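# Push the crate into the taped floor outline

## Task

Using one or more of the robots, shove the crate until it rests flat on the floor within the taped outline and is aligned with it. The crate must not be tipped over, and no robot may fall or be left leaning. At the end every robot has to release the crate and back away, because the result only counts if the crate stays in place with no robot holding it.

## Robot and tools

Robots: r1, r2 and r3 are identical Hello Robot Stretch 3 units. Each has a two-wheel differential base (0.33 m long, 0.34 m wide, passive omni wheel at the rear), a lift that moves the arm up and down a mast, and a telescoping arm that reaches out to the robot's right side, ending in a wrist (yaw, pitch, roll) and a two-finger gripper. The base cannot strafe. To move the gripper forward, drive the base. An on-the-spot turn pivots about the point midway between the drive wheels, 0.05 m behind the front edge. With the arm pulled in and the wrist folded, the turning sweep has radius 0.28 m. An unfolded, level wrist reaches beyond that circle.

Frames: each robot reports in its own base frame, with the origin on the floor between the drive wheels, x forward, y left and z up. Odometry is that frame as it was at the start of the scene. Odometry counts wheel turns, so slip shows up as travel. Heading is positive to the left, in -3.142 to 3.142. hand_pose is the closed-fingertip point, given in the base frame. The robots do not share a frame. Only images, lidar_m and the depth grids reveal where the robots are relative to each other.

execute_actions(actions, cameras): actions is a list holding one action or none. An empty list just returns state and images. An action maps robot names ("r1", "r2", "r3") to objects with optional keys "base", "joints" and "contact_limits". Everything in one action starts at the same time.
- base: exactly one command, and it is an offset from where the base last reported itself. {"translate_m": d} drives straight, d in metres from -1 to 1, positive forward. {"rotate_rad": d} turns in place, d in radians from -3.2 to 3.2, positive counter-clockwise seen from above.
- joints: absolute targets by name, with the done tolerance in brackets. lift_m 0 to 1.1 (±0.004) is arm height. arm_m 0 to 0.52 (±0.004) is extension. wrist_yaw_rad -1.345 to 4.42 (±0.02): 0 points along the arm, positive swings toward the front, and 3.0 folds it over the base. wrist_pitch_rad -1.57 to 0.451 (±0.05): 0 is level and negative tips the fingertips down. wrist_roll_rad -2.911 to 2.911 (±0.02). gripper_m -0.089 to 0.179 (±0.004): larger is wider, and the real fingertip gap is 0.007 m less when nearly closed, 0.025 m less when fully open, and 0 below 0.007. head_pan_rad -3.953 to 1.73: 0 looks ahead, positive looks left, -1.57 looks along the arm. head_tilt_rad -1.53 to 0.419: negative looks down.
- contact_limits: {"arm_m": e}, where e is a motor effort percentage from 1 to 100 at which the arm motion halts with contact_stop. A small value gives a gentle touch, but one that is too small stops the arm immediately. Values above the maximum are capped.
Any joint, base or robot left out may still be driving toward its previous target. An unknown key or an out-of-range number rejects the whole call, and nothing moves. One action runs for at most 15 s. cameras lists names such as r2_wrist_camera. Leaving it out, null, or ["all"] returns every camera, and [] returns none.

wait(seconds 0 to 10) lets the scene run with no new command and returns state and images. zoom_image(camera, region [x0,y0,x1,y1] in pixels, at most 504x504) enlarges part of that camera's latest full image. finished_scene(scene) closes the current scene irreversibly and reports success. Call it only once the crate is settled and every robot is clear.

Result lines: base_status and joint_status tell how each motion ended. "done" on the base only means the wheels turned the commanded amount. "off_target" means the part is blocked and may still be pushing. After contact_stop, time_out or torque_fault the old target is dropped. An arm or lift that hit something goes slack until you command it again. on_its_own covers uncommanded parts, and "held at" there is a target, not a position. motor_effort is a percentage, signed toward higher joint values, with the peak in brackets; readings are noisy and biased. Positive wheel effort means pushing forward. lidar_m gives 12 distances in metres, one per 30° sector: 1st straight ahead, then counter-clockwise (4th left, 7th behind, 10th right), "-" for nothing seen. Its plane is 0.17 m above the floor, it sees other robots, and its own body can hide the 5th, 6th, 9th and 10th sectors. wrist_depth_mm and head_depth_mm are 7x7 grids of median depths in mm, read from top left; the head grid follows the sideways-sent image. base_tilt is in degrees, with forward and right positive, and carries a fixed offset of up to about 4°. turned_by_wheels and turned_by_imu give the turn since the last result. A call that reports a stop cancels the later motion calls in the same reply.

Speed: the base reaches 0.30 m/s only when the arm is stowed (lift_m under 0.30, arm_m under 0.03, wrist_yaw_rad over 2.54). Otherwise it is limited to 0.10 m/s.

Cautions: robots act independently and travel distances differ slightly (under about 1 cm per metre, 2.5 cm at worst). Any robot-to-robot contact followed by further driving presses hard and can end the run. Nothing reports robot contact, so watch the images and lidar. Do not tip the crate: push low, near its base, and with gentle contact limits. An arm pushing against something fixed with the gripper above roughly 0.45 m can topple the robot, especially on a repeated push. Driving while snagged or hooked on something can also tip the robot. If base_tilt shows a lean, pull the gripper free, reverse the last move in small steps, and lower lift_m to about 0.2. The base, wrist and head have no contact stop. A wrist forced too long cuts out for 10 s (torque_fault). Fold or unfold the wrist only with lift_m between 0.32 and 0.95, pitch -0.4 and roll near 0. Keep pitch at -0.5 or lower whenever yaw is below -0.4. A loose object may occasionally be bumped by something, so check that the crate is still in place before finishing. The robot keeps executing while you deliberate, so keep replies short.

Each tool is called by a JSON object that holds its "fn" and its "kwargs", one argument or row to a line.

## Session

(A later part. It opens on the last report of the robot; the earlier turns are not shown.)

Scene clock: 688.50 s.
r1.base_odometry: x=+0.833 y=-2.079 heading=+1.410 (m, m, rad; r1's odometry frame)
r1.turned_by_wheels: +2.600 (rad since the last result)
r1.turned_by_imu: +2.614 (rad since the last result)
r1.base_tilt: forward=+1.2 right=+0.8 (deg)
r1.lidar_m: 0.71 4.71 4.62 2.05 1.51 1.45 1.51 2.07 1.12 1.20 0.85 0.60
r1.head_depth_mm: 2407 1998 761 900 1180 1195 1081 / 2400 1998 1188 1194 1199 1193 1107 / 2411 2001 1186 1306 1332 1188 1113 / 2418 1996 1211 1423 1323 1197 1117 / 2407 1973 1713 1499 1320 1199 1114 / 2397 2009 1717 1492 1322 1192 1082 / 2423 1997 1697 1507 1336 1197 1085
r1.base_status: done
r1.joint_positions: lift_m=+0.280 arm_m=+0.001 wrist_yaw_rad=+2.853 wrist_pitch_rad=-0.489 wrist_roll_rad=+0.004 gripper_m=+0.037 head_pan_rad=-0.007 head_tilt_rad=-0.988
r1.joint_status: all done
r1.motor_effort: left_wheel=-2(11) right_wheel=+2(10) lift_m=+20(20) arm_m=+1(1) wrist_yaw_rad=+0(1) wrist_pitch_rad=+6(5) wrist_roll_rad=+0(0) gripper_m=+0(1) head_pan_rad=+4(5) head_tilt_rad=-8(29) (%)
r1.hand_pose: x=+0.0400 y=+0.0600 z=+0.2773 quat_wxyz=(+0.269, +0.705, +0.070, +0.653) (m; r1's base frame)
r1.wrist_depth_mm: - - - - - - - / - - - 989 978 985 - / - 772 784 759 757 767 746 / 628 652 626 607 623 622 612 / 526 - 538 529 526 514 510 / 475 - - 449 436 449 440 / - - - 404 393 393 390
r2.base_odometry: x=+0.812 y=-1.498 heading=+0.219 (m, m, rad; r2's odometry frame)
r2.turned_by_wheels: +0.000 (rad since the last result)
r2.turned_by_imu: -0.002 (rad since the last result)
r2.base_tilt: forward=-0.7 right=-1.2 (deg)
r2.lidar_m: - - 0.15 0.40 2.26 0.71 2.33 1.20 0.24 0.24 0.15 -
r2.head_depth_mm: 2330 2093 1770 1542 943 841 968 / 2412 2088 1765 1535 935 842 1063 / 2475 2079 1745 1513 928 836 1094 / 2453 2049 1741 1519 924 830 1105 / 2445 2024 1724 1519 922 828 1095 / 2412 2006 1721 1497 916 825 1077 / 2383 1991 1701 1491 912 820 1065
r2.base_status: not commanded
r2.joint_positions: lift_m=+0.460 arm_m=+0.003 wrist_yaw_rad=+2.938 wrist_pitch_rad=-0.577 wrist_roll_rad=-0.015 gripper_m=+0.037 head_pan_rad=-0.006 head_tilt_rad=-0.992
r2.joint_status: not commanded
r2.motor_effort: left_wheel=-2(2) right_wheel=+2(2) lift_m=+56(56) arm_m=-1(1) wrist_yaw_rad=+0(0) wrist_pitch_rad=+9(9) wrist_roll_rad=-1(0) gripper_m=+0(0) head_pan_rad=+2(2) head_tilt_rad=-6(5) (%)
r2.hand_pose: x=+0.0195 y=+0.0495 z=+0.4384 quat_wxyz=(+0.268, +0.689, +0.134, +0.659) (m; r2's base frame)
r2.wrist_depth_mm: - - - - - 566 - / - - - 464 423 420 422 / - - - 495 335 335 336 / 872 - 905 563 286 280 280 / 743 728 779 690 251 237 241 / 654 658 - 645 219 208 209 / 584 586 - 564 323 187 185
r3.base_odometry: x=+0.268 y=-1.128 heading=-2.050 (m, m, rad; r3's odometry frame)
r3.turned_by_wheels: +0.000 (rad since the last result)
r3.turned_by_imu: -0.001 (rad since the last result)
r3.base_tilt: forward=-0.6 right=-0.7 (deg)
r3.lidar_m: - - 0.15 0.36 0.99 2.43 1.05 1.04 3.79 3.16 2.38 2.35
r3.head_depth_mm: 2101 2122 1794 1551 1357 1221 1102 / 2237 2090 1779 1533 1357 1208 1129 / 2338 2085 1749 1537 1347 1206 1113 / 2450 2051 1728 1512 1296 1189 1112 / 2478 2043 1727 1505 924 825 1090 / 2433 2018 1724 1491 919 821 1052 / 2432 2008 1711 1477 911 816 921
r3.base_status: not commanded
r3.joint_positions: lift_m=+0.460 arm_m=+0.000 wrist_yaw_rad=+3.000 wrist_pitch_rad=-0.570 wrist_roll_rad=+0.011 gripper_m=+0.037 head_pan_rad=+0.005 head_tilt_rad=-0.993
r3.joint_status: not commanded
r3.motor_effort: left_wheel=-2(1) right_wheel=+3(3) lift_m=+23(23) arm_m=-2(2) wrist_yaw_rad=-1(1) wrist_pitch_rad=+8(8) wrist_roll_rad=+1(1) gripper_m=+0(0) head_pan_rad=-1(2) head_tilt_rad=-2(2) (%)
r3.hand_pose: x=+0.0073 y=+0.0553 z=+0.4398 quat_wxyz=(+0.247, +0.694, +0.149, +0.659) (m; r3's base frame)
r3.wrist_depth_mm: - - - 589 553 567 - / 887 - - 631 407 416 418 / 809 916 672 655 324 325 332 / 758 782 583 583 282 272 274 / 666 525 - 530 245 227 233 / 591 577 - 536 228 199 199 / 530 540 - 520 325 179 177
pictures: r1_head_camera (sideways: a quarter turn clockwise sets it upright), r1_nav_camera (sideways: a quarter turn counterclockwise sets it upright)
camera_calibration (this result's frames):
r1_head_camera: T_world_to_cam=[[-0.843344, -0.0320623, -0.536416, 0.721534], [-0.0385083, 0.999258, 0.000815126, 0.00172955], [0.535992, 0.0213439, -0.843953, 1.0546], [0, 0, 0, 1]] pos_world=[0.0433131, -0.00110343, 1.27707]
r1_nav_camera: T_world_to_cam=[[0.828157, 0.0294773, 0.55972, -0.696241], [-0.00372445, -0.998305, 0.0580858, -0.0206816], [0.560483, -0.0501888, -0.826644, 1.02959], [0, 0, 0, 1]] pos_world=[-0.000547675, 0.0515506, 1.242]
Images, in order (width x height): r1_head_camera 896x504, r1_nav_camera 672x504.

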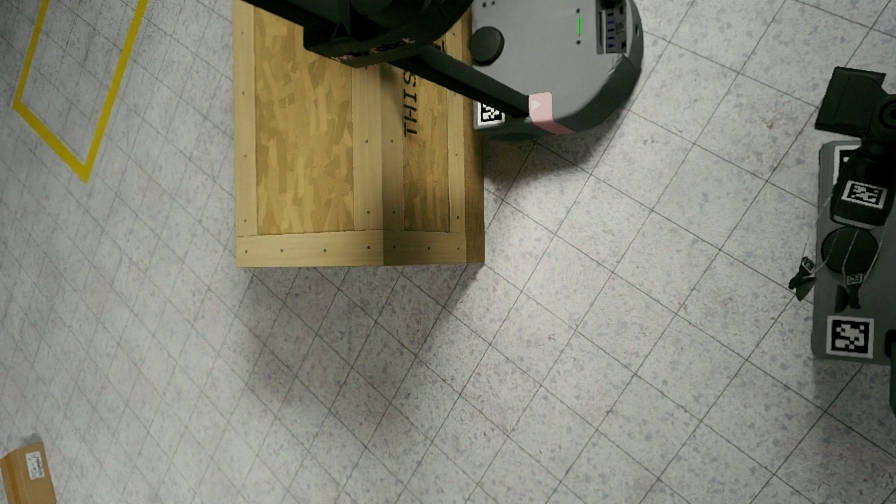

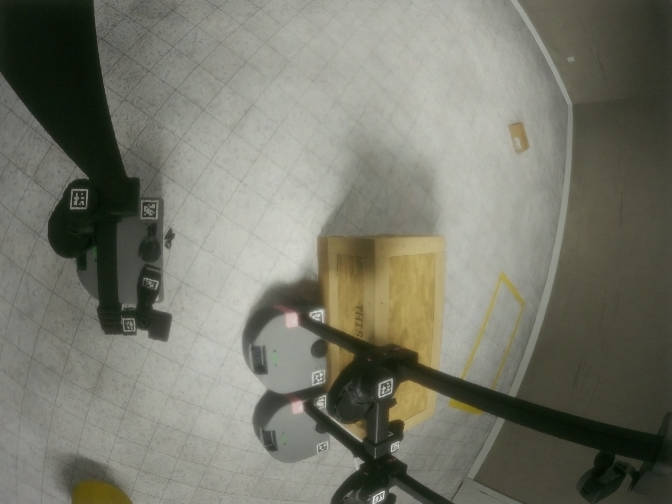

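{"fn": "execute_actions", "kwargs": {
  "actions": [
    {"r1":{"base":{"rotate_rad":0.045}}}
  ],
  "cameras": ["r1_head_camera"]
}}

{"fn": "execute_actions", "kwargs": {
  "actions": [
    {"r1":{"base":{"translate_m":0.35}}}
  ],
  "cameras": ["r1_head_camera","r1_nav_camera"]
}}

Scene clock: 710.20 s.
r1.base_odometry: x=+0.833 y=-2.079 heading=+1.455 (m, m, rad; r1's odometry frame)
r1.turned_by_wheels: +0.045 (rad since the last result)
r1.turned_by_imu: +0.045 (rad since the last result)
r1.base_tilt: forward=+1.2 right=+0.8 (deg)
r1.lidar_m: 0.71 4.70 4.61 1.97 1.49 1.45 1.53 2.17 1.12 4.31 0.85 0.59
r1.head_depth_mm: 2392 1996 1184 1025 1164 1189 1085 / 2384 2007 1188 1227 1216 1190 1113 / 2419 1992 1188 1297 1329 1192 1111 / 2376 2001 1639 1439 1335 1195 1111 / 2401 1994 1709 1485 1330 1191 1117 / 2420 1997 1707 1491 1333 1199 1090 / 2411 1987 1726 1501 1328 1192 1084
r1.base_status: done
r1.joint_positions: lift_m=+0.280 arm_m=+0.001 wrist_yaw_rad=+2.853 wrist_pitch_rad=-0.489 wrist_roll_rad=+0.004 gripper_m=+0.037 head_pan_rad=-0.007 head_tilt_rad=-0.988
r1.joint_status: not commanded
r1.motor_effort: left_wheel=-2(10) right_wheel=+2(9) lift_m=+21(21) arm_m=+0(0) wrist_yaw_rad=-1(0) wrist_pitch_rad=+5(6) wrist_roll_rad=+0(0) gripper_m=+0(0) head_pan_rad=+4(3) head_tilt_rad=-7(7) (%)
r1.hand_pose: x=+0.0400 y=+0.0600 z=+0.2773 quat_wxyz=(+0.269, +0.705, +0.070, +0.653) (m; r1's base frame)
r1.wrist_depth_mm: - - - - - - - / - - - 972 992 959 965 / - 798 786 760 754 746 739 / 634 654 636 625 613 613 601 / 530 - 539 516 530 523 517 / 466 - - 447 437 442 439 / - - - 409 396 390 392
r2.base_odometry: x=+0.812 y=-1.498 heading=+0.219 (m, m, rad; r2's odometry frame)
r2.turned_by_wheels: +0.000 (rad since the last result)
r2.turned_by_imu: -0.001 (rad since the last result)
r2.base_tilt: forward=-0.6 right=-1.1 (deg)
r2.lidar_m: - - 0.15 0.40 2.25 0.71 2.33 1.20 0.24 0.24 0.15 -
r2.head_depth_mm: 2316 2106 1783 1540 941 844 967 / 2418 2064 1762 1527 937 838 1065 / 2480 2064 1746 1525 930 835 1101 / 2482 2042 1744 1519 924 833 1103 / 2445 2034 1723 1503 918 828 1101 / 2410 2008 1713 1502 917 823 1076 / 2410 1987 1694 1483 909 818 1059
r2.base_status: not commanded
r2.joint_positions: lift_m=+0.460 arm_m=+0.003 wrist_yaw_rad=+2.938 wrist_pitch_rad=-0.577 wrist_roll_rad=-0.015 gripper_m=+0.037 head_pan_rad=-0.006 head_tilt_rad=-0.992
r2.joint_status: not commanded
r2.motor_effort: left_wheel=-2(1) right_wheel=+2(2) lift_m=+56(56) arm_m=-1(1) wrist_yaw_rad=+1(0) wrist_pitch_rad=+9(9) wrist_roll_rad=-1(0) gripper_m=+0(0) head_pan_rad=+2(2) head_tilt_rad=-6(6) (%)
r2.hand_pose: x=+0.0195 y=+0.0495 z=+0.4384 quat_wxyz=(+0.268, +0.689, +0.134, +0.659) (m; r2's base frame)
r2.wrist_depth_mm: - - - - - 557 - / - - - 465 425 421 419 / - - - 489 336 338 335 / 878 - 899 559 288 281 279 / 749 725 774 704 251 239 238 / 650 660 - 643 218 206 210 / 579 593 - 571 325 186 185
r3.base_odometry: x=+0.268 y=-1.128 heading=-2.050 (m, m, rad; r3's odometry frame)
r3.turned_by_wheels: +0.000 (rad since the last result)
r3.turned_by_imu: -0.001 (rad since the last result)
r3.base_tilt: forward=-0.7 right=-0.8 (deg)
r3.lidar_m: - - 0.15 0.35 0.99 2.43 1.05 1.04 3.80 3.14 2.39 2.35
r3.head_depth_mm: 2116 2144 1796 1538 1364 1217 1106 / 2236 2111 1786 1540 1356 1214 1128 / 2372 2078 1771 1531 1357 1206 1114 / 2449 2060 1748 1504 1301 1187 1113 / 2488 2036 1729 1502 924 822 1091 / 2440 2013 1713 1494 915 819 1060 / 2391 2002 1700 1486 910 815 922
r3.base_status: not commanded
r3.joint_positions: lift_m=+0.460 arm_m=+0.000 wrist_yaw_rad=+3.000 wrist_pitch_rad=-0.570 wrist_roll_rad=+0.011 gripper_m=+0.037 head_pan_rad=+0.005 head_tilt_rad=-0.993
r3.joint_status: not commanded
r3.motor_effort: left_wheel=-2(2) right_wheel=+3(3) lift_m=+23(23) arm_m=-2(2) wrist_yaw_rad=-1(1) wrist_pitch_rad=+8(8) wrist_roll_rad=+1(1) gripper_m=+0(0) head_pan_rad=+0(1) head_tilt_rad=-2(2) (%)
r3.hand_pose: x=+0.0073 y=+0.0553 z=+0.4398 quat_wxyz=(+0.247, +0.694, +0.149, +0.659) (m; r3's base frame)
r3.wrist_depth_mm: - - - 584 554 558 - / 883 - - 630 408 416 419 / 806 924 669 666 326 327 332 / 758 782 572 581 281 271 272 / 678 525 - 533 245 228 232 / 592 570 - 538 228 199 200 / 525 541 - 511 323 180 177
pictures: r1_head_camera (sideways: a quarter turn clockwise sets it upright)
camera_calibration (this result's frames):
r1_head_camera: T_world_to_cam=[[-0.84336, -0.0321677, -0.536385, 0.721494], [-0.0386333, 0.999253, 0.000816769, 0.00172817], [0.535959, 0.0214111, -0.843973, 1.05462], [0, 0, 0, 1]] pos_world=[0.0433123, -0.00109877, 1.27707]
Images, in order (width x height): r1_head_camera 896x504.

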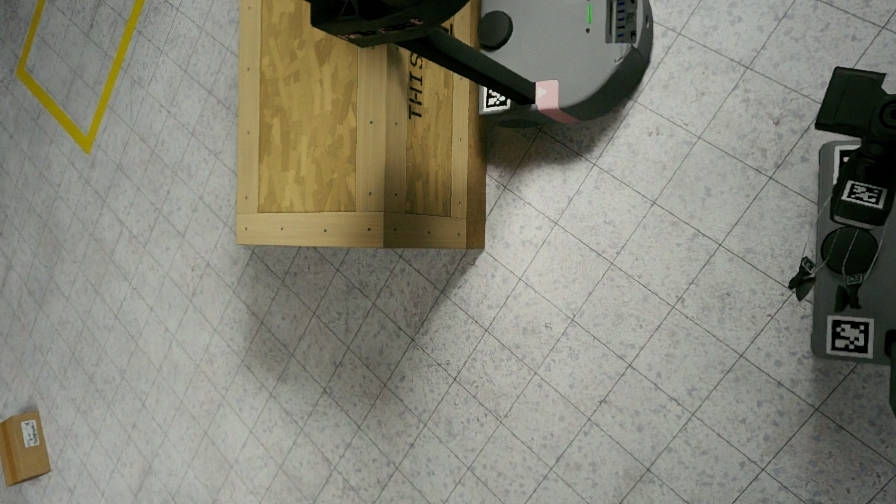

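Scene clock: 713.10 s.
r1.base_odometry: x=+0.873 y=-1.732 heading=+1.455 (m, m, rad; r1's odometry frame)
r1.turned_by_wheels: +0.000 (rad since the last result)
r1.turned_by_imu: +0.001 (rad since the last result)
r1.base_tilt: forward=+1.2 right=+0.9 (deg)
r1.lidar_m: 0.36 4.48 4.42 2.36 1.79 1.75 1.84 2.61 1.30 4.10 0.33 0.38
r1.head_depth_mm: 2405 1996 1702 1042 967 1001 987 / 2393 1980 1712 1037 967 1138 1101 / 2395 1992 1692 1034 970 1196 1115 / 2393 1998 1716 1094 1118 1191 1117 / 2401 2002 1710 1490 1330 1192 1131 / 2417 1997 1714 1500 1331 1195 1085 / 2275 1998 1720 1495 1331 1195 1085
r1.base_status: done
r1.joint_positions: lift_m=+0.280 arm_m=+0.001 wrist_yaw_rad=+2.853 wrist_pitch_rad=-0.489 wrist_roll_rad=+0.004 gripper_m=+0.037 head_pan_rad=-0.007 head_tilt_rad=-0.988
r1.joint_status: not commanded
r1.motor_effort: left_wheel=-2(8) right_wheel=+2(9) lift_m=+20(21) arm_m=+0(0) wrist_yaw_rad=+1(1) wrist_pitch_rad=+5(5) wrist_roll_rad=+0(0) gripper_m=+0(0) head_pan_rad=+4(4) head_tilt_rad=-7(7) (%)
r1.hand_pose: x=+0.0400 y=+0.0600 z=+0.2773 quat_wxyz=(+0.269, +0.705, +0.070, +0.653) (m; r1's base frame)
r1.wrist_depth_mm: - - - - - - - / - - - 978 972 979 998 / - 767 768 742 759 751 739 / 626 665 634 618 616 618 607 / 532 - 531 528 523 526 507 / 469 - - 452 440 447 445 / - - - 401 393 389 372
r2.base_odometry: x=+0.812 y=-1.498 heading=+0.219 (m, m, rad; r2's odometry frame)
r2.turned_by_wheels: +0.000 (rad since the last result)
r2.turned_by_imu: -0.001 (rad since the last result)
r2.base_tilt: forward=-0.6 right=-1.2 (deg)
r2.lidar_m: - - 0.15 0.40 2.25 2.20 2.33 1.20 0.24 0.24 0.15 -
r2.head_depth_mm: 2347 2079 1770 1553 941 844 966 / 2399 2078 1764 1532 940 839 1070 / 2490 2053 1762 1525 930 836 1095 / 2466 2035 1735 1515 923 831 1106 / 2475 2023 1730 1500 921 826 1096 / 2416 1998 1714 1492 919 822 1082 / 2398 1993 1697 1482 912 818 1063
r2.base_status: not commanded
r2.joint_positions: lift_m=+0.460 arm_m=+0.003 wrist_yaw_rad=+2.938 wrist_pitch_rad=-0.577 wrist_roll_rad=-0.015 gripper_m=+0.037 head_pan_rad=-0.006 head_tilt_rad=-0.992
r2.joint_status: not commanded
r2.motor_effort: left_wheel=-2(2) right_wheel=+2(2) lift_m=+56(56) arm_m=-1(2) wrist_yaw_rad=+1(1) wrist_pitch_rad=+9(9) wrist_roll_rad=-1(0) gripper_m=+0(0) head_pan_rad=+2(2) head_tilt_rad=-5(5) (%)
r2.hand_pose: x=+0.0195 y=+0.0495 z=+0.4384 quat_wxyz=(+0.268, +0.689, +0.134, +0.659) (m; r2's base frame)
r2.wrist_depth_mm: - - - - - 565 - / - - - 465 422 426 420 / 554 - - 496 335 336 334 / 619 - 883 569 285 278 279 / 549 540 769 703 251 237 239 / 469 519 - 646 220 207 210 / 480 549 - 572 322 186 184
r3.base_odometry: x=+0.268 y=-1.128 heading=-2.050 (m, m, rad; r3's odometry frame)
r3.turned_by_wheels: +0.000 (rad since the last result)
r3.turned_by_imu: +0.000 (rad since the last result)
r3.base_tilt: forward=-0.6 right=-1.0 (deg)
r3.lidar_m: - - 0.15 0.36 0.82 2.43 1.05 1.04 3.79 3.16 2.39 2.35
r3.head_depth_mm: 2106 2120 1786 1554 1354 1221 1105 / 2237 2103 1790 1526 1359 1213 1129 / 2337 2067 1771 1525 1357 1209 1115 / 2439 2057 1763 1516 1296 1177 1110 / 2438 2030 1727 1486 922 825 1091 / 2455 1988 1712 1495 916 823 1063 / 2425 2011 1707 1478 912 816 920
r3.base_status: not commanded
r3.joint_positions: lift_m=+0.460 arm_m=+0.000 wrist_yaw_rad=+3.000 wrist_pitch_rad=-0.570 wrist_roll_rad=+0.011 gripper_m=+0.037 head_pan_rad=+0.005 head_tilt_rad=-0.993
r3.joint_status: not commanded
r3.motor_effort: left_wheel=-2(2) right_wheel=+2(2) lift_m=+23(23) arm_m=-2(2) wrist_yaw_rad=+1(1) wrist_pitch_rad=+8(8) wrist_roll_rad=+1(1) gripper_m=+0(0) head_pan_rad=-2(2) head_tilt_rad=-2(2) (%)
r3.hand_pose: x=+0.0073 y=+0.0553 z=+0.4398 quat_wxyz=(+0.247, +0.694, +0.149, +0.659) (m; r3's base frame)
r3.wrist_depth_mm: - - - 585 548 561 - / - - - 627 405 415 419 / 881 744 667 651 323 328 333 / 777 765 584 581 283 271 273 / 684 524 - 535 245 228 232 / 592 565 - 531 228 198 200 / 519 542 - 514 328 180 177
pictures: r1_head_camera (sideways: a quarter turn clockwise sets it upright), r1_nav_camera (sideways: a quarter turn counterclockwise sets it upright)
camera_calibration (this result's frames):
r1_head_camera: T_world_to_cam=[[-0.8436, -0.032166, -0.536008, 0.721004], [-0.0386328, 0.999253, 0.000837, 0.00170183], [0.535581, 0.0214136, -0.844212, 1.05494], [0, 0, 0, 1]] pos_world=[0.0433012, -0.0010987, 1.27705]
r1_nav_camera: T_world_to_cam=[[0.828424, 0.029579, 0.559319, -0.695721], [-0.00357158, -0.998305, 0.0580843, -0.0206807], [0.56009, -0.0501161, -0.826915, 1.02994], [0, 0, 0, 1]] pos_world=[-0.000583093, 0.05155, 1.24201]
Images, in order (width x height): r1_head_camera 896x504, r1_nav_camera 672x504.

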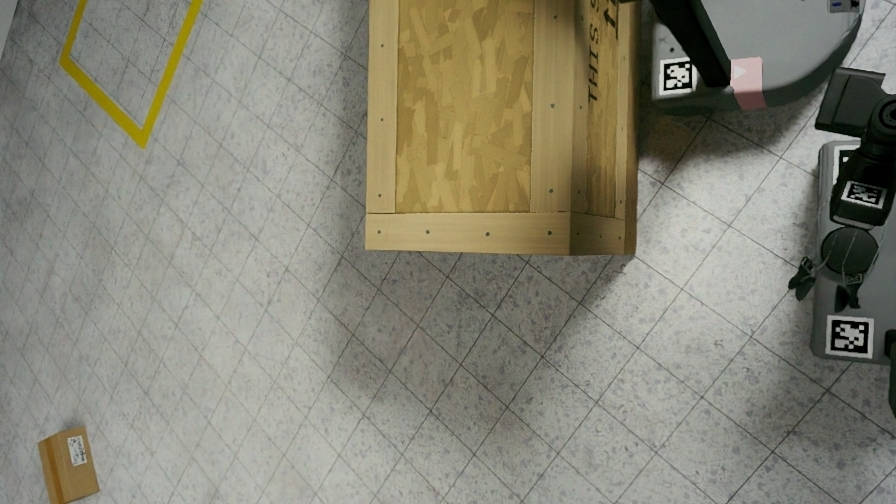

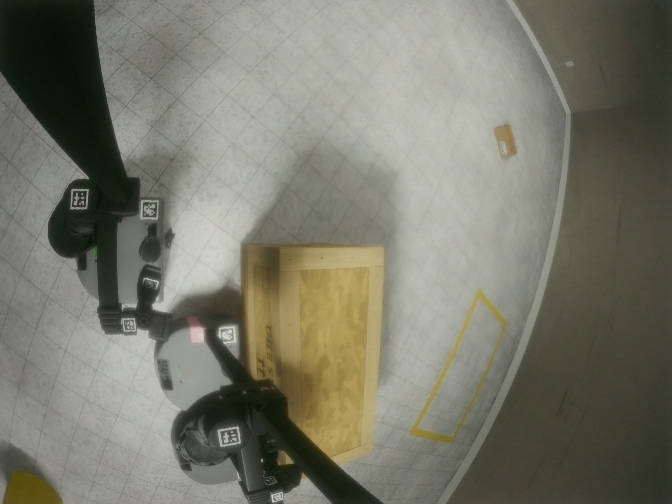

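{"fn": "execute_actions", "kwargs": {
  "actions": [
    {"r1":{"base":{"translate_m":0.30}}}
  ],
  "cameras": []
}}

{"fn": "execute_actions", "kwargs": {
  "actions": [
    {"r1":{"joints":{"lift_m":0.46}}}
  ],
  "cameras": ["r1_head_camera","r2_head_camera","r2_nav_camera","r3_head_camera"]
}}

Scene clock: 732.77 s.
r1.base_odometry: x=+0.908 y=-1.434 heading=+1.455 (m, m, rad; r1's odometry frame)
r1.turned_by_wheels: +0.000 (rad since the last result)
r1.turned_by_imu: +0.000 (rad since the last result)
r1.base_tilt: forward=+1.2 right=+0.8 (deg)
r1.lidar_m: - 4.35 4.25 2.69 2.05 2.00 2.11 1.49 0.28 0.27 0.15 -
r1.head_depth_mm: 2402 1993 1716 1492 919 830 921 / 2399 2006 1710 1490 922 828 783 / 2406 2007 1710 1493 923 830 782 / 2403 2002 1703 1493 953 856 943 / 2416 1992 1708 1493 1327 1199 1128 / 2393 2009 1701 1496 1325 1195 1089 / 2400 2013 1716 1500 1332 1193 1087
r1.base_status: done
r1.joint_positions: lift_m=+0.280 arm_m=+0.001 wrist_yaw_rad=+2.853 wrist_pitch_rad=-0.489 wrist_roll_rad=+0.004 gripper_m=+0.037 head_pan_rad=-0.007 head_tilt_rad=-0.988
r1.joint_status: not commanded
r1.motor_effort: left_wheel=-2(9) right_wheel=+2(10) lift_m=+20(20) arm_m=+1(0) wrist_yaw_rad=+0(1) wrist_pitch_rad=+5(5) wrist_roll_rad=+0(0) gripper_m=+0(0) head_pan_rad=+4(4) head_tilt_rad=-7(7) (%)
r1.hand_pose: x=+0.0400 y=+0.0600 z=+0.2773 quat_wxyz=(+0.269, +0.705, +0.070, +0.653) (m; r1's base frame)
r1.wrist_depth_mm: - - - - - 66 50 / - - - 986 995 68 52 / - 770 761 772 748 71 54 / 636 646 639 612 594 75 55 / 531 - 539 515 115 78 57 / 460 - - 452 127 83 60 / - - - 409 154 83 62
r2.base_odometry: x=+0.812 y=-1.498 heading=+0.219 (m, m, rad; r2's odometry frame)
r2.turned_by_wheels: +0.000 (rad since the last result)
r2.turned_by_imu: -0.002 (rad since the last result)
r2.base_tilt: forward=-0.6 right=-1.2 (deg)
r2.lidar_m: - - 0.15 0.39 2.26 2.21 2.33 1.20 0.24 0.24 0.15 -
r2.head_depth_mm: 2331 2099 1779 1543 940 843 965 / 2437 2076 1750 1523 939 842 1067 / 2521 2062 1744 1515 933 837 1095 / 2483 2042 1726 1502 926 827 1103 / 2455 2038 1720 1508 918 826 1101 / 2414 2000 1712 1492 915 821 1083 / 2392 1974 1692 1487 910 819 927
r2.base_status: not commanded
r2.joint_positions: lift_m=+0.460 arm_m=+0.003 wrist_yaw_rad=+2.938 wrist_pitch_rad=-0.577 wrist_roll_rad=-0.015 gripper_m=+0.037 head_pan_rad=-0.006 head_tilt_rad=-0.992
r2.joint_status: not commanded
r2.motor_effort: left_wheel=-2(2) right_wheel=+2(2) lift_m=+56(56) arm_m=-1(2) wrist_yaw_rad=+1(0) wrist_pitch_rad=+9(9) wrist_roll_rad=-1(1) gripper_m=-1(0) head_pan_rad=+2(2) head_tilt_rad=-5(5) (%)
r2.hand_pose: x=+0.0195 y=+0.0495 z=+0.4384 quat_wxyz=(+0.268, +0.689, +0.134, +0.659) (m; r2's base frame)
r2.wrist_depth_mm: - 263 286 - - 549 - / - - 320 329 425 423 418 / - - 647 358 336 337 334 / 898 - 635 556 286 279 279 / 746 731 558 545 251 239 240 / 661 638 - 560 221 207 209 / 585 580 - 559 324 185 184
r3.base_odometry: x=+0.268 y=-1.128 heading=-2.050 (m, m, rad; r3's odometry frame)
r3.turned_by_wheels: +0.000 (rad since the last result)
r3.turned_by_imu: -0.001 (rad since the last result)
r3.base_tilt: forward=-0.6 right=-0.9 (deg)
r3.lidar_m: - - 0.15 0.36 2.48 2.43 1.05 1.04 3.79 3.15 2.38 2.35
r3.head_depth_mm: 2118 2114 1785 1551 1366 1222 1105 / 2254 2103 1770 1535 1356 1213 1128 / 2382 2099 1768 1531 1350 1205 1111 / 2429 2066 1745 1511 1286 1183 1111 / 2497 2043 1734 1511 919 830 1092 / 2485 2036 1736 1496 913 823 1059 / 2420 1992 1696 1480 910 814 924
r3.base_status: not commanded
r3.joint_positions: lift_m=+0.460 arm_m=+0.000 wrist_yaw_rad=+3.000 wrist_pitch_rad=-0.570 wrist_roll_rad=+0.011 gripper_m=+0.037 head_pan_rad=+0.005 head_tilt_rad=-0.993
r3.joint_status: not commanded
r3.motor_effort: left_wheel=-2(2) right_wheel=+3(2) lift_m=+23(23) arm_m=-2(2) wrist_yaw_rad=+0(1) wrist_pitch_rad=+7(8) wrist_roll_rad=+1(1) gripper_m=-1(0) head_pan_rad=-1(1) head_tilt_rad=-2(2) (%)
r3.hand_pose: x=+0.0073 y=+0.0553 z=+0.4398 quat_wxyz=(+0.247, +0.694, +0.149, +0.659) (m; r3's base frame)
r3.wrist_depth_mm: - - 864 585 547 566 - / - - 851 614 404 416 418 / 938 949 661 672 326 326 332 / 787 792 582 589 282 268 272 / 680 521 - 536 245 228 232 / 592 570 - 532 229 198 200 / 525 540 - 518 324 179 176
pictures: none
No camera images: the call's "cameras" was empty. Leave "cameras" out to get every camera's image.

Scene clock: 735.23 s.
r1.base_odometry: x=+0.908 y=-1.434 heading=+1.455 (m, m, rad; r1's odometry frame)
r1.turned_by_wheels: +0.000 (rad since the last result)
r1.turned_by_imu: +0.000 (rad since the last result)
r1.base_tilt: forward=+1.2 right=+0.8 (deg)
r1.lidar_m: - 4.35 4.25 2.69 2.04 1.99 2.10 1.49 0.28 0.27 0.15 -
r1.head_depth_mm: 2394 1997 1698 1485 921 829 847 / 2391 2001 1706 1491 924 828 925 / 2400 1994 1713 1491 923 831 783 / 2394 2004 1707 1486 949 852 1100 / 2407 2000 1708 1496 1329 1197 - / 2395 2001 1710 1482 1331 1197 1086 / 2392 2005 1709 1500 1332 1195 1091
r1.base_status: not commanded
r1.joint_positions: lift_m=+0.460 arm_m=+0.001 wrist_yaw_rad=+2.853 wrist_pitch_rad=-0.489 wrist_roll_rad=+0.004 gripper_m=+0.037 head_pan_rad=-0.007 head_tilt_rad=-0.988
r1.joint_status: all done
r1.motor_effort: left_wheel=-2(2) right_wheel=+3(2) lift_m=+25(27) arm_m=+1(0) wrist_yaw_rad=+0(0) wrist_pitch_rad=+5(6) wrist_roll_rad=+0(0) gripper_m=+0(0) head_pan_rad=+3(4) head_tilt_rad=-7(7) (%)
r1.hand_pose: x=+0.0400 y=+0.0600 z=+0.4570 quat_wxyz=(+0.269, +0.705, +0.070, +0.653) (m; r1's base frame)
r1.wrist_depth_mm: - - - - - - - / - - - - - - - / - - - - - - - / 904 933 915 915 893 890 916 / 768 - 782 759 757 745 733 / 674 652 - 654 622 644 209 / 581 591 - 580 543 187 186
r2.base_odometry: x=+0.812 y=-1.498 heading=+0.219 (m, m, rad; r2's odometry frame)
r2.turned_by_wheels: +0.000 (rad since the last result)
r2.turned_by_imu: -0.001 (rad since the last result)
r2.base_tilt: forward=-0.7 right=-1.1 (deg)
r2.lidar_m: - - 0.15 0.39 2.26 2.20 2.33 1.20 0.24 0.24 0.15 -
r2.head_depth_mm: 2332 2096 1768 1540 942 845 967 / 2419 2080 1753 1524 937 842 1063 / 2510 2067 1748 1525 933 833 1094 / 2479 2046 1753 1504 927 830 1107 / 2410 2014 1728 1502 922 827 1100 / 2412 1999 1709 1491 917 823 1078 / 2430 1985 1699 1485 911 819 951
r2.base_status: not commanded
r2.joint_positions: lift_m=+0.460 arm_m=+0.003 wrist_yaw_rad=+2.938 wrist_pitch_rad=-0.577 wrist_roll_rad=-0.015 gripper_m=+0.037 head_pan_rad=-0.006 head_tilt_rad=-0.992
r2.joint_status: not commanded
r2.motor_effort: left_wheel=-2(1) right_wheel=+2(2) lift_m=+56(56) arm_m=-1(1) wrist_yaw_rad=+0(0) wrist_pitch_rad=+9(9) wrist_roll_rad=+0(1) gripper_m=+0(1) head_pan_rad=+2(2) head_tilt_rad=-5(6) (%)
r2.hand_pose: x=+0.0195 y=+0.0495 z=+0.4384 quat_wxyz=(+0.268, +0.689, +0.134, +0.659) (m; r2's base frame)
r2.wrist_depth_mm: - - - - - 549 - / - - - 470 422 417 417 / - - - 486 336 336 335 / 871 - 648 568 286 280 280 / 753 730 551 538 251 237 239 / 662 642 - 564 221 207 210 / 575 584 - 566 323 186 185
r3.base_odometry: x=+0.268 y=-1.128 heading=-2.050 (m, m, rad; r3's odometry frame)
r3.turned_by_wheels: +0.000 (rad since the last result)
r3.turned_by_imu: +0.000 (rad since the last result)
r3.base_tilt: forward=-0.7 right=-0.8 (deg)
r3.lidar_m: - - 0.15 0.36 2.48 2.42 1.05 1.04 3.80 3.18 2.38 2.35
r3.head_depth_mm: 2113 2124 1796 1553 1366 1220 1100 / 2239 2098 1768 1544 1358 1210 1123 / 2360 2084 1759 1524 1353 1206 1112 / 2432 2055 1739 1522 1290 1185 1119 / 2474 2033 1727 1497 919 826 1097 / 2488 2025 1718 1496 915 822 1059 / 2416 1996 1685 1475 910 816 921
r3.base_status: not commanded
r3.joint_positions: lift_m=+0.460 arm_m=+0.000 wrist_yaw_rad=+3.000 wrist_pitch_rad=-0.570 wrist_roll_rad=+0.011 gripper_m=+0.037 head_pan_rad=+0.005 head_tilt_rad=-0.993
r3.joint_status: not commanded
r3.motor_effort: left_wheel=-2(1) right_wheel=+2(2) lift_m=+23(23) arm_m=-2(2) wrist_yaw_rad=-1(1) wrist_pitch_rad=+8(8) wrist_roll_rad=+1(1) gripper_m=-1(0) head_pan_rad=-1(2) head_tilt_rad=-2(2) (%)
r3.hand_pose: x=+0.0073 y=+0.0553 z=+0.4398 quat_wxyz=(+0.247, +0.694, +0.149, +0.659) (m; r3's base frame)
r3.wrist_depth_mm: - - - 588 553 559 - / - - 827 621 407 417 423 / 936 915 670 661 326 328 335 / 785 796 576 579 282 268 273 / 668 518 - 533 245 228 232 / 594 565 - 534 229 198 200 / 525 544 - 515 327 179 177
pictures: r1_head_camera (sideways: a quarter turn clockwise sets it upright), r2_head_camera (sideways: a quarter turn clockwise sets it upright), r2_nav_camera (sideways: a quarter turn counterclockwise sets it upright), r3_head_camera (sideways: a quarter turn clockwise sets it upright)
camera_calibration (this result's frames):
r1_head_camera: T_world_to_cam=[[-0.843668, -0.0321658, -0.535901, 0.720865], [-0.038633, 0.999253, 0.000842755, 0.00169434], [0.535473, 0.0214144, -0.844281, 1.05503], [0, 0, 0, 1]] pos_world=[0.043298, -0.00109867, 1.27705]
r2_head_camera: T_world_to_cam=[[-0.855604, -0.00340894, -0.51762, 0.694279], [0.025349, 0.998503, -0.0484768, 0.0603659], [0.51701, -0.0545981, -0.854236, 1.06402], [0, 0, 0, 1]] pos_world=[0.0423899, 0.000184638, 1.27122]
r2_nav_camera: T_world_to_cam=[[0.836849, 0.0394709, 0.546009, -0.674603], [0.0414183, -0.999104, 0.00874471, 0.0468283], [0.545864, 0.0152967, -0.837734, 1.04378], [0, 0, 0, 1]] pos_world=[-0.00716189, 0.0574471, 1.24234]
r3_head_camera: T_world_to_cam=[[-0.838462, -0.0456189, -0.543047, 0.724804], [-0.0139145, 0.997957, -0.0623499, 0.0772321], [0.544782, -0.0447219, -0.837384, 1.04566], [0, 0, 0, 1]] pos_world=[0.0391399, 0.0027542, 1.27404]
Images, in order (width x height): r1_head_camera 896x504, r2_head_camera 896x504, r2_nav_camera 672x504, r3_head_camera 896x504.

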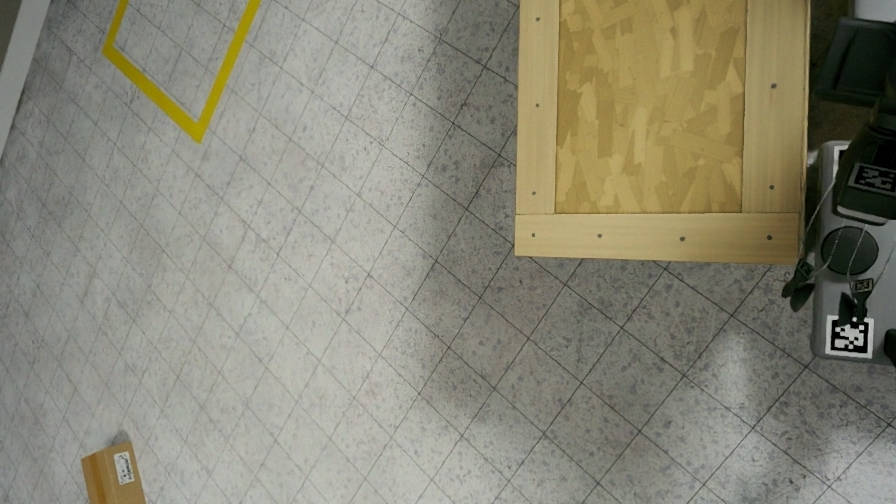

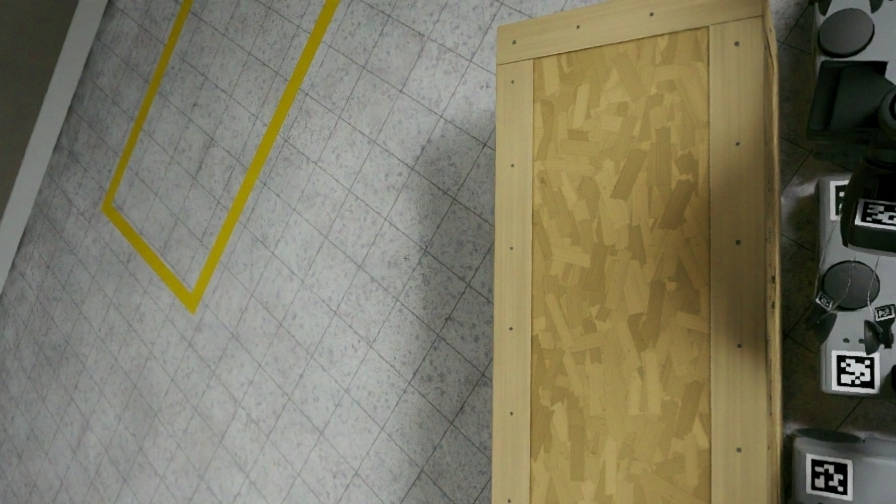

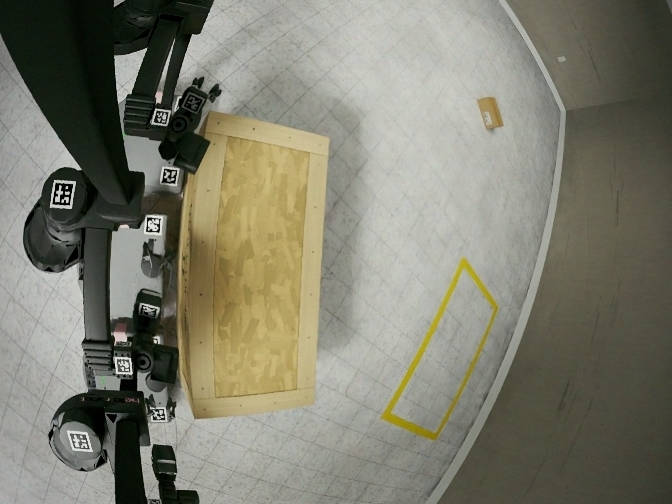

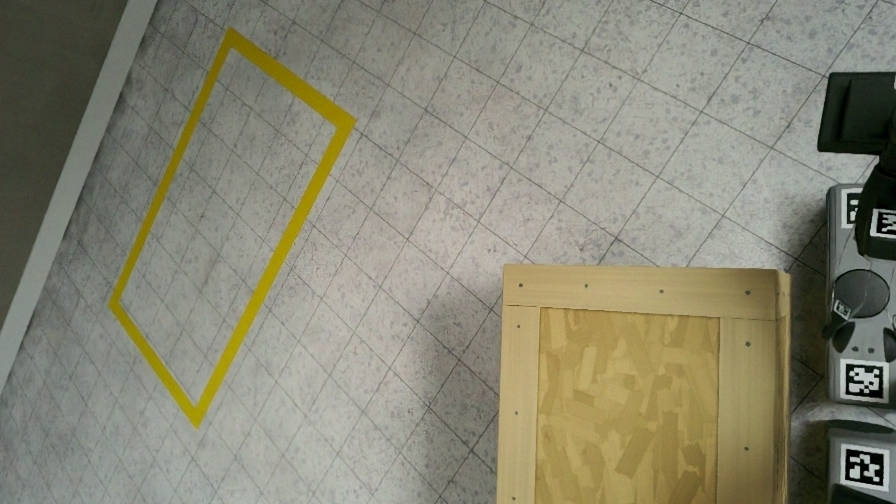

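{"fn": "execute_actions", "kwargs": {
  "actions": [
    {"r1":{"base":{"translate_m":0.24}},"r2":{"base":{"translate_m":0.25}},"r3":{"base":{"translate_m":0.27}}}
  ],
  "cameras": ["r1_head_camera","r2_head_camera","r2_nav_camera","r3_head_camera"]
}}

Scene clock: 744.80 s.
r1.base_odometry: x=+0.936 y=-1.195 heading=+1.455 (m, m, rad; r1's odometry frame)
r1.turned_by_wheels: +0.000 (rad since the last result)
r1.turned_by_imu: -0.347 (rad since the last result)
r1.base_tilt: forward=+1.2 right=+0.8 (deg)
r1.lidar_m: - 3.64 4.21 4.20 2.50 2.14 2.13 2.43 1.58 0.25 0.17 0.15
r1.head_depth_mm: 2255 1980 1699 1031 919 862 913 / 2316 1983 1701 1031 920 853 1010 / 2324 1983 1703 1491 921 831 1113 / 2400 2002 1707 1486 920 829 782 / 2390 1981 1712 1484 933 1157 - / 2405 1991 1714 1497 1336 1193 1083 / 2391 1993 1722 1493 1324 1193 1089
r1.base_status: done
r1.joint_positions: lift_m=+0.460 arm_m=+0.001 wrist_yaw_rad=+2.852 wrist_pitch_rad=-0.490 wrist_roll_rad=+0.004 gripper_m=+0.037 head_pan_rad=-0.006 head_tilt_rad=-0.991
r1.joint_status: not commanded
r1.motor_effort: left_wheel=+5(71) right_wheel=+4(44) lift_m=+24(26) arm_m=+1(0) wrist_yaw_rad=+0(1) wrist_pitch_rad=+6(6) wrist_roll_rad=+0(0) gripper_m=+0(0) head_pan_rad=+3(4) head_tilt_rad=-5(7) (%)
r1.hand_pose: x=+0.0400 y=+0.0598 z=+0.4567 quat_wxyz=(+0.269, +0.705, +0.071, +0.653) (m; r1's base frame)
r1.wrist_depth_mm: - - - - - - - / - - - - - - - / - - - - - - 352 / 910 920 897 912 889 309 286 / 772 - 771 765 769 242 242 / 674 658 - 656 217 210 211 / 579 582 - 570 185 186 187
r2.base_odometry: x=+1.056 y=-1.444 heading=+0.219 (m, m, rad; r2's odometry frame)
r2.turned_by_wheels: +0.000 (rad since the last result)
r2.turned_by_imu: +0.063 (rad since the last result)
r2.base_tilt: forward=-0.7 right=-1.1 (deg)
r2.lidar_m: - - 0.15 0.20 2.41 2.38 2.58 1.39 0.24 0.24 0.15 -
r2.head_depth_mm: 2231 2093 1773 1548 941 842 929 / 2356 2062 1770 1535 935 841 788 / 2443 2052 1740 1525 930 834 789 / 2456 2034 1733 1519 927 829 782 / 2444 2014 1708 1501 921 828 778 / 2426 2005 1714 1491 914 825 956 / 2427 1978 1697 1485 912 818 905
r2.base_status: done
r2.joint_positions: lift_m=+0.460 arm_m=+0.003 wrist_yaw_rad=+2.939 wrist_pitch_rad=-0.577 wrist_roll_rad=-0.015 gripper_m=+0.037 head_pan_rad=-0.004 head_tilt_rad=-0.993
r2.joint_status: not commanded
r2.motor_effort: left_wheel=+15(79) right_wheel=+0(67) lift_m=+42(56) arm_m=-1(2) wrist_yaw_rad=+0(1) wrist_pitch_rad=+9(10) wrist_roll_rad=-1(0) gripper_m=+0(0) head_pan_rad=+2(2) head_tilt_rad=-5(6) (%)
r2.hand_pose: x=+0.0194 y=+0.0495 z=+0.4388 quat_wxyz=(+0.268, +0.689, +0.134, +0.660) (m; r2's base frame)
r2.wrist_depth_mm: - - - - - - - / - - - 421 426 422 419 / - - 729 345 339 337 333 / 889 - 631 297 280 278 280 / 762 521 558 407 240 238 242 / 656 535 - 500 213 209 210 / 576 577 - 363 185 186 187
r3.base_odometry: x=+0.144 y=-1.367 heading=-2.049 (m, m, rad; r3's odometry frame)
r3.turned_by_wheels: +0.001 (rad since the last result)
r3.turned_by_imu: +0.091 (rad since the last result)
r3.base_tilt: forward=-0.7 right=-0.9 (deg)
r3.lidar_m: - - 0.15 0.21 2.65 2.63 1.28 1.38 3.95 2.66 2.28 -
r3.head_depth_mm: 1982 2121 1800 1548 1365 1215 1100 / 2129 2102 1773 1544 1359 1217 1127 / 2298 2082 1749 1530 1346 1205 1115 / 2411 2051 1742 1513 945 843 770 / 2482 2043 1734 1512 921 826 766 / 2466 2023 1714 1488 920 821 774 / 2445 2012 1696 1475 912 815 772
r3.base_status: translate_m off_target (by the wheels' count: +0.2696 of +0.2700)
r3.joint_positions: lift_m=+0.460 arm_m=+0.000 wrist_yaw_rad=+3.001 wrist_pitch_rad=-0.570 wrist_roll_rad=+0.011 gripper_m=+0.037 head_pan_rad=+0.005 head_tilt_rad=-0.993
r3.joint_status: not commanded
r3.on_its_own: left_wheel is at rest, and its effort (+40) is outside its rest range (-18 to +18); right_wheel is at rest, and its effort (+28) is outside its rest range (-18 to +18)
r3.motor_effort: left_wheel=+40(53) right_wheel=+28(38) lift_m=+21(23) arm_m=-2(2) wrist_yaw_rad=-1(0) wrist_pitch_rad=+8(8) wrist_roll_rad=+1(1) gripper_m=+0(0) head_pan_rad=-1(2) head_tilt_rad=-2(2) (%)
r3.hand_pose: x=+0.0073 y=+0.0553 z=+0.4400 quat_wxyz=(+0.247, +0.694, +0.149, +0.659) (m; r3's base frame)
r3.wrist_depth_mm: - - 887 550 546 599 - / - - 827 439 409 418 445 / 943 929 674 368 322 328 334 / 779 808 582 427 263 271 272 / 671 517 - 479 230 230 232 / 584 565 - 474 202 201 201 / 527 543 - 281 178 178 179
pictures: r1_head_camera (sideways: a quarter turn clockwise sets it upright), r2_head_camera (sideways: a quarter turn clockwise sets it upright), r2_nav_camera (sideways: a quarter turn counterclockwise sets it upright), r3_head_camera (sideways: a quarter turn clockwise sets it upright)
camera_calibration (this result's frames):
r1_head_camera: T_world_to_cam=[[-0.845078, -0.0324127, -0.533659, 0.717953], [-0.0389336, 0.999241, 0.000962809, 0.00153988], [0.533223, 0.0215909, -0.845699, 1.05688], [0, 0, 0, 1]] pos_world=[0.0432323, -0.00108697, 1.27695]
r2_head_camera: T_world_to_cam=[[-0.856037, -0.00434448, -0.516897, 0.69334], [0.024214, 0.99853, -0.0484935, 0.0603945], [0.516348, -0.0540284, -0.854673, 1.06459], [0, 0, 0, 1]] pos_world=[0.0423637, 0.000224517, 1.27119]
r2_nav_camera: T_world_to_cam=[[0.837266, 0.0403858, 0.545302, -0.673685], [0.0425203, -0.999058, 0.00870504, 0.0468732], [0.54514, 0.015898, -0.838194, 1.04439], [0, 0, 0, 1]] pos_world=[-0.0072751, 0.0574327, 1.24235]
r3_head_camera: T_world_to_cam=[[-0.838495, -0.0452918, -0.543023, 0.724773], [-0.0135269, 0.997963, -0.0623497, 0.0772294], [0.544741, -0.0449345, -0.8374, 1.04568], [0, 0, 0, 1]] pos_world=[0.0391402, 0.00274131, 1.27403]
Images, in order (width x height): r1_head_camera 896x504, r2_head_camera 896x504, r2_nav_camera 672x504, r3_head_camera 896x504.

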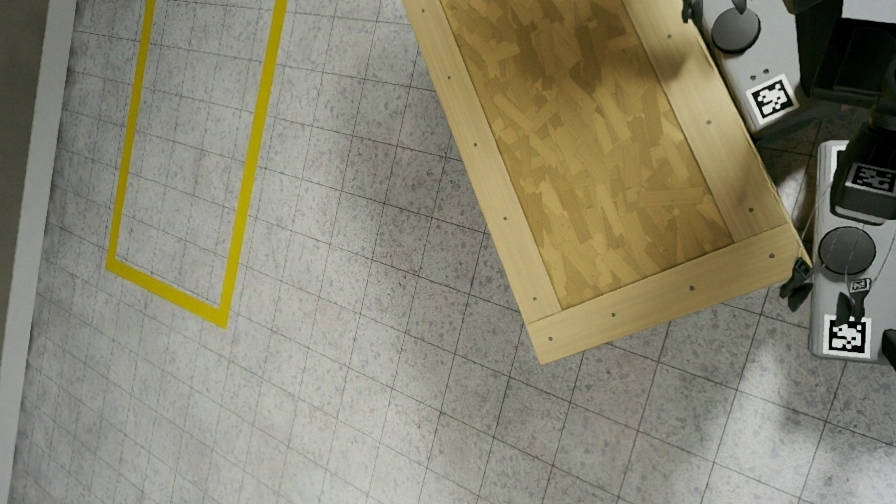

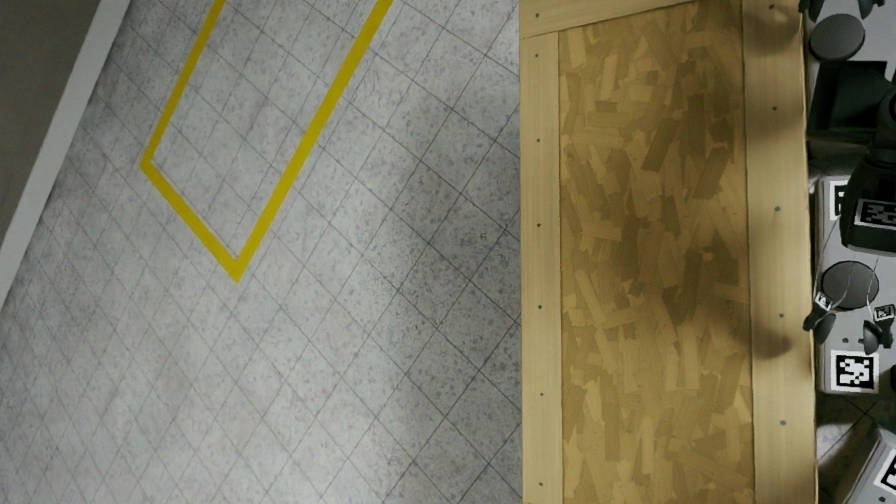

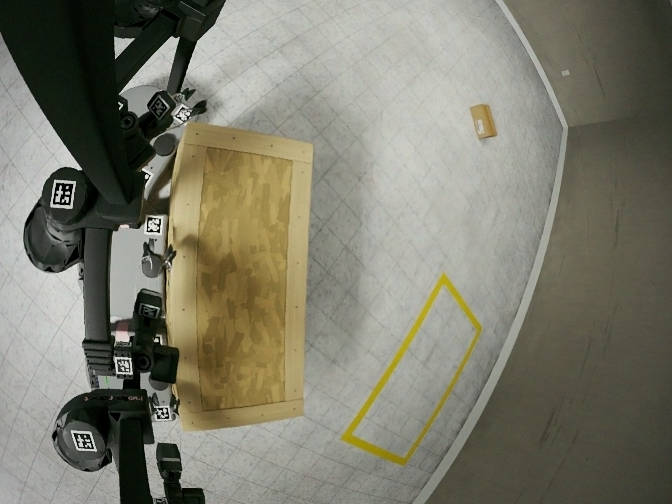

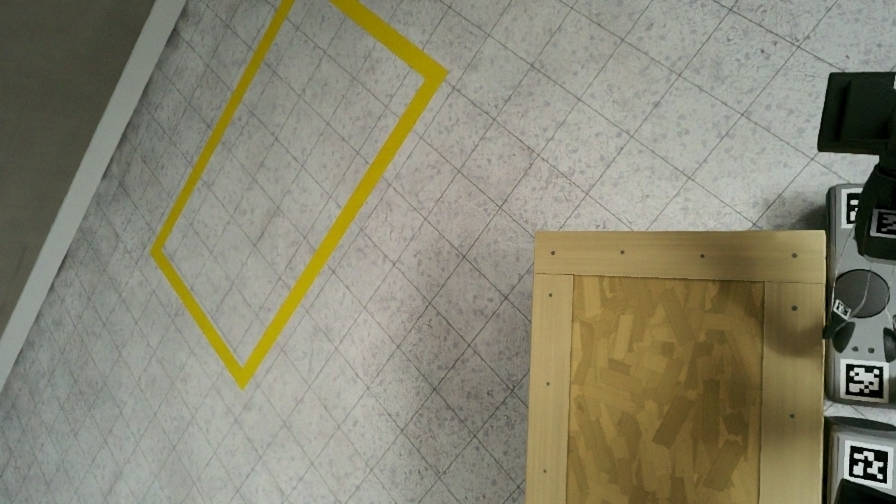

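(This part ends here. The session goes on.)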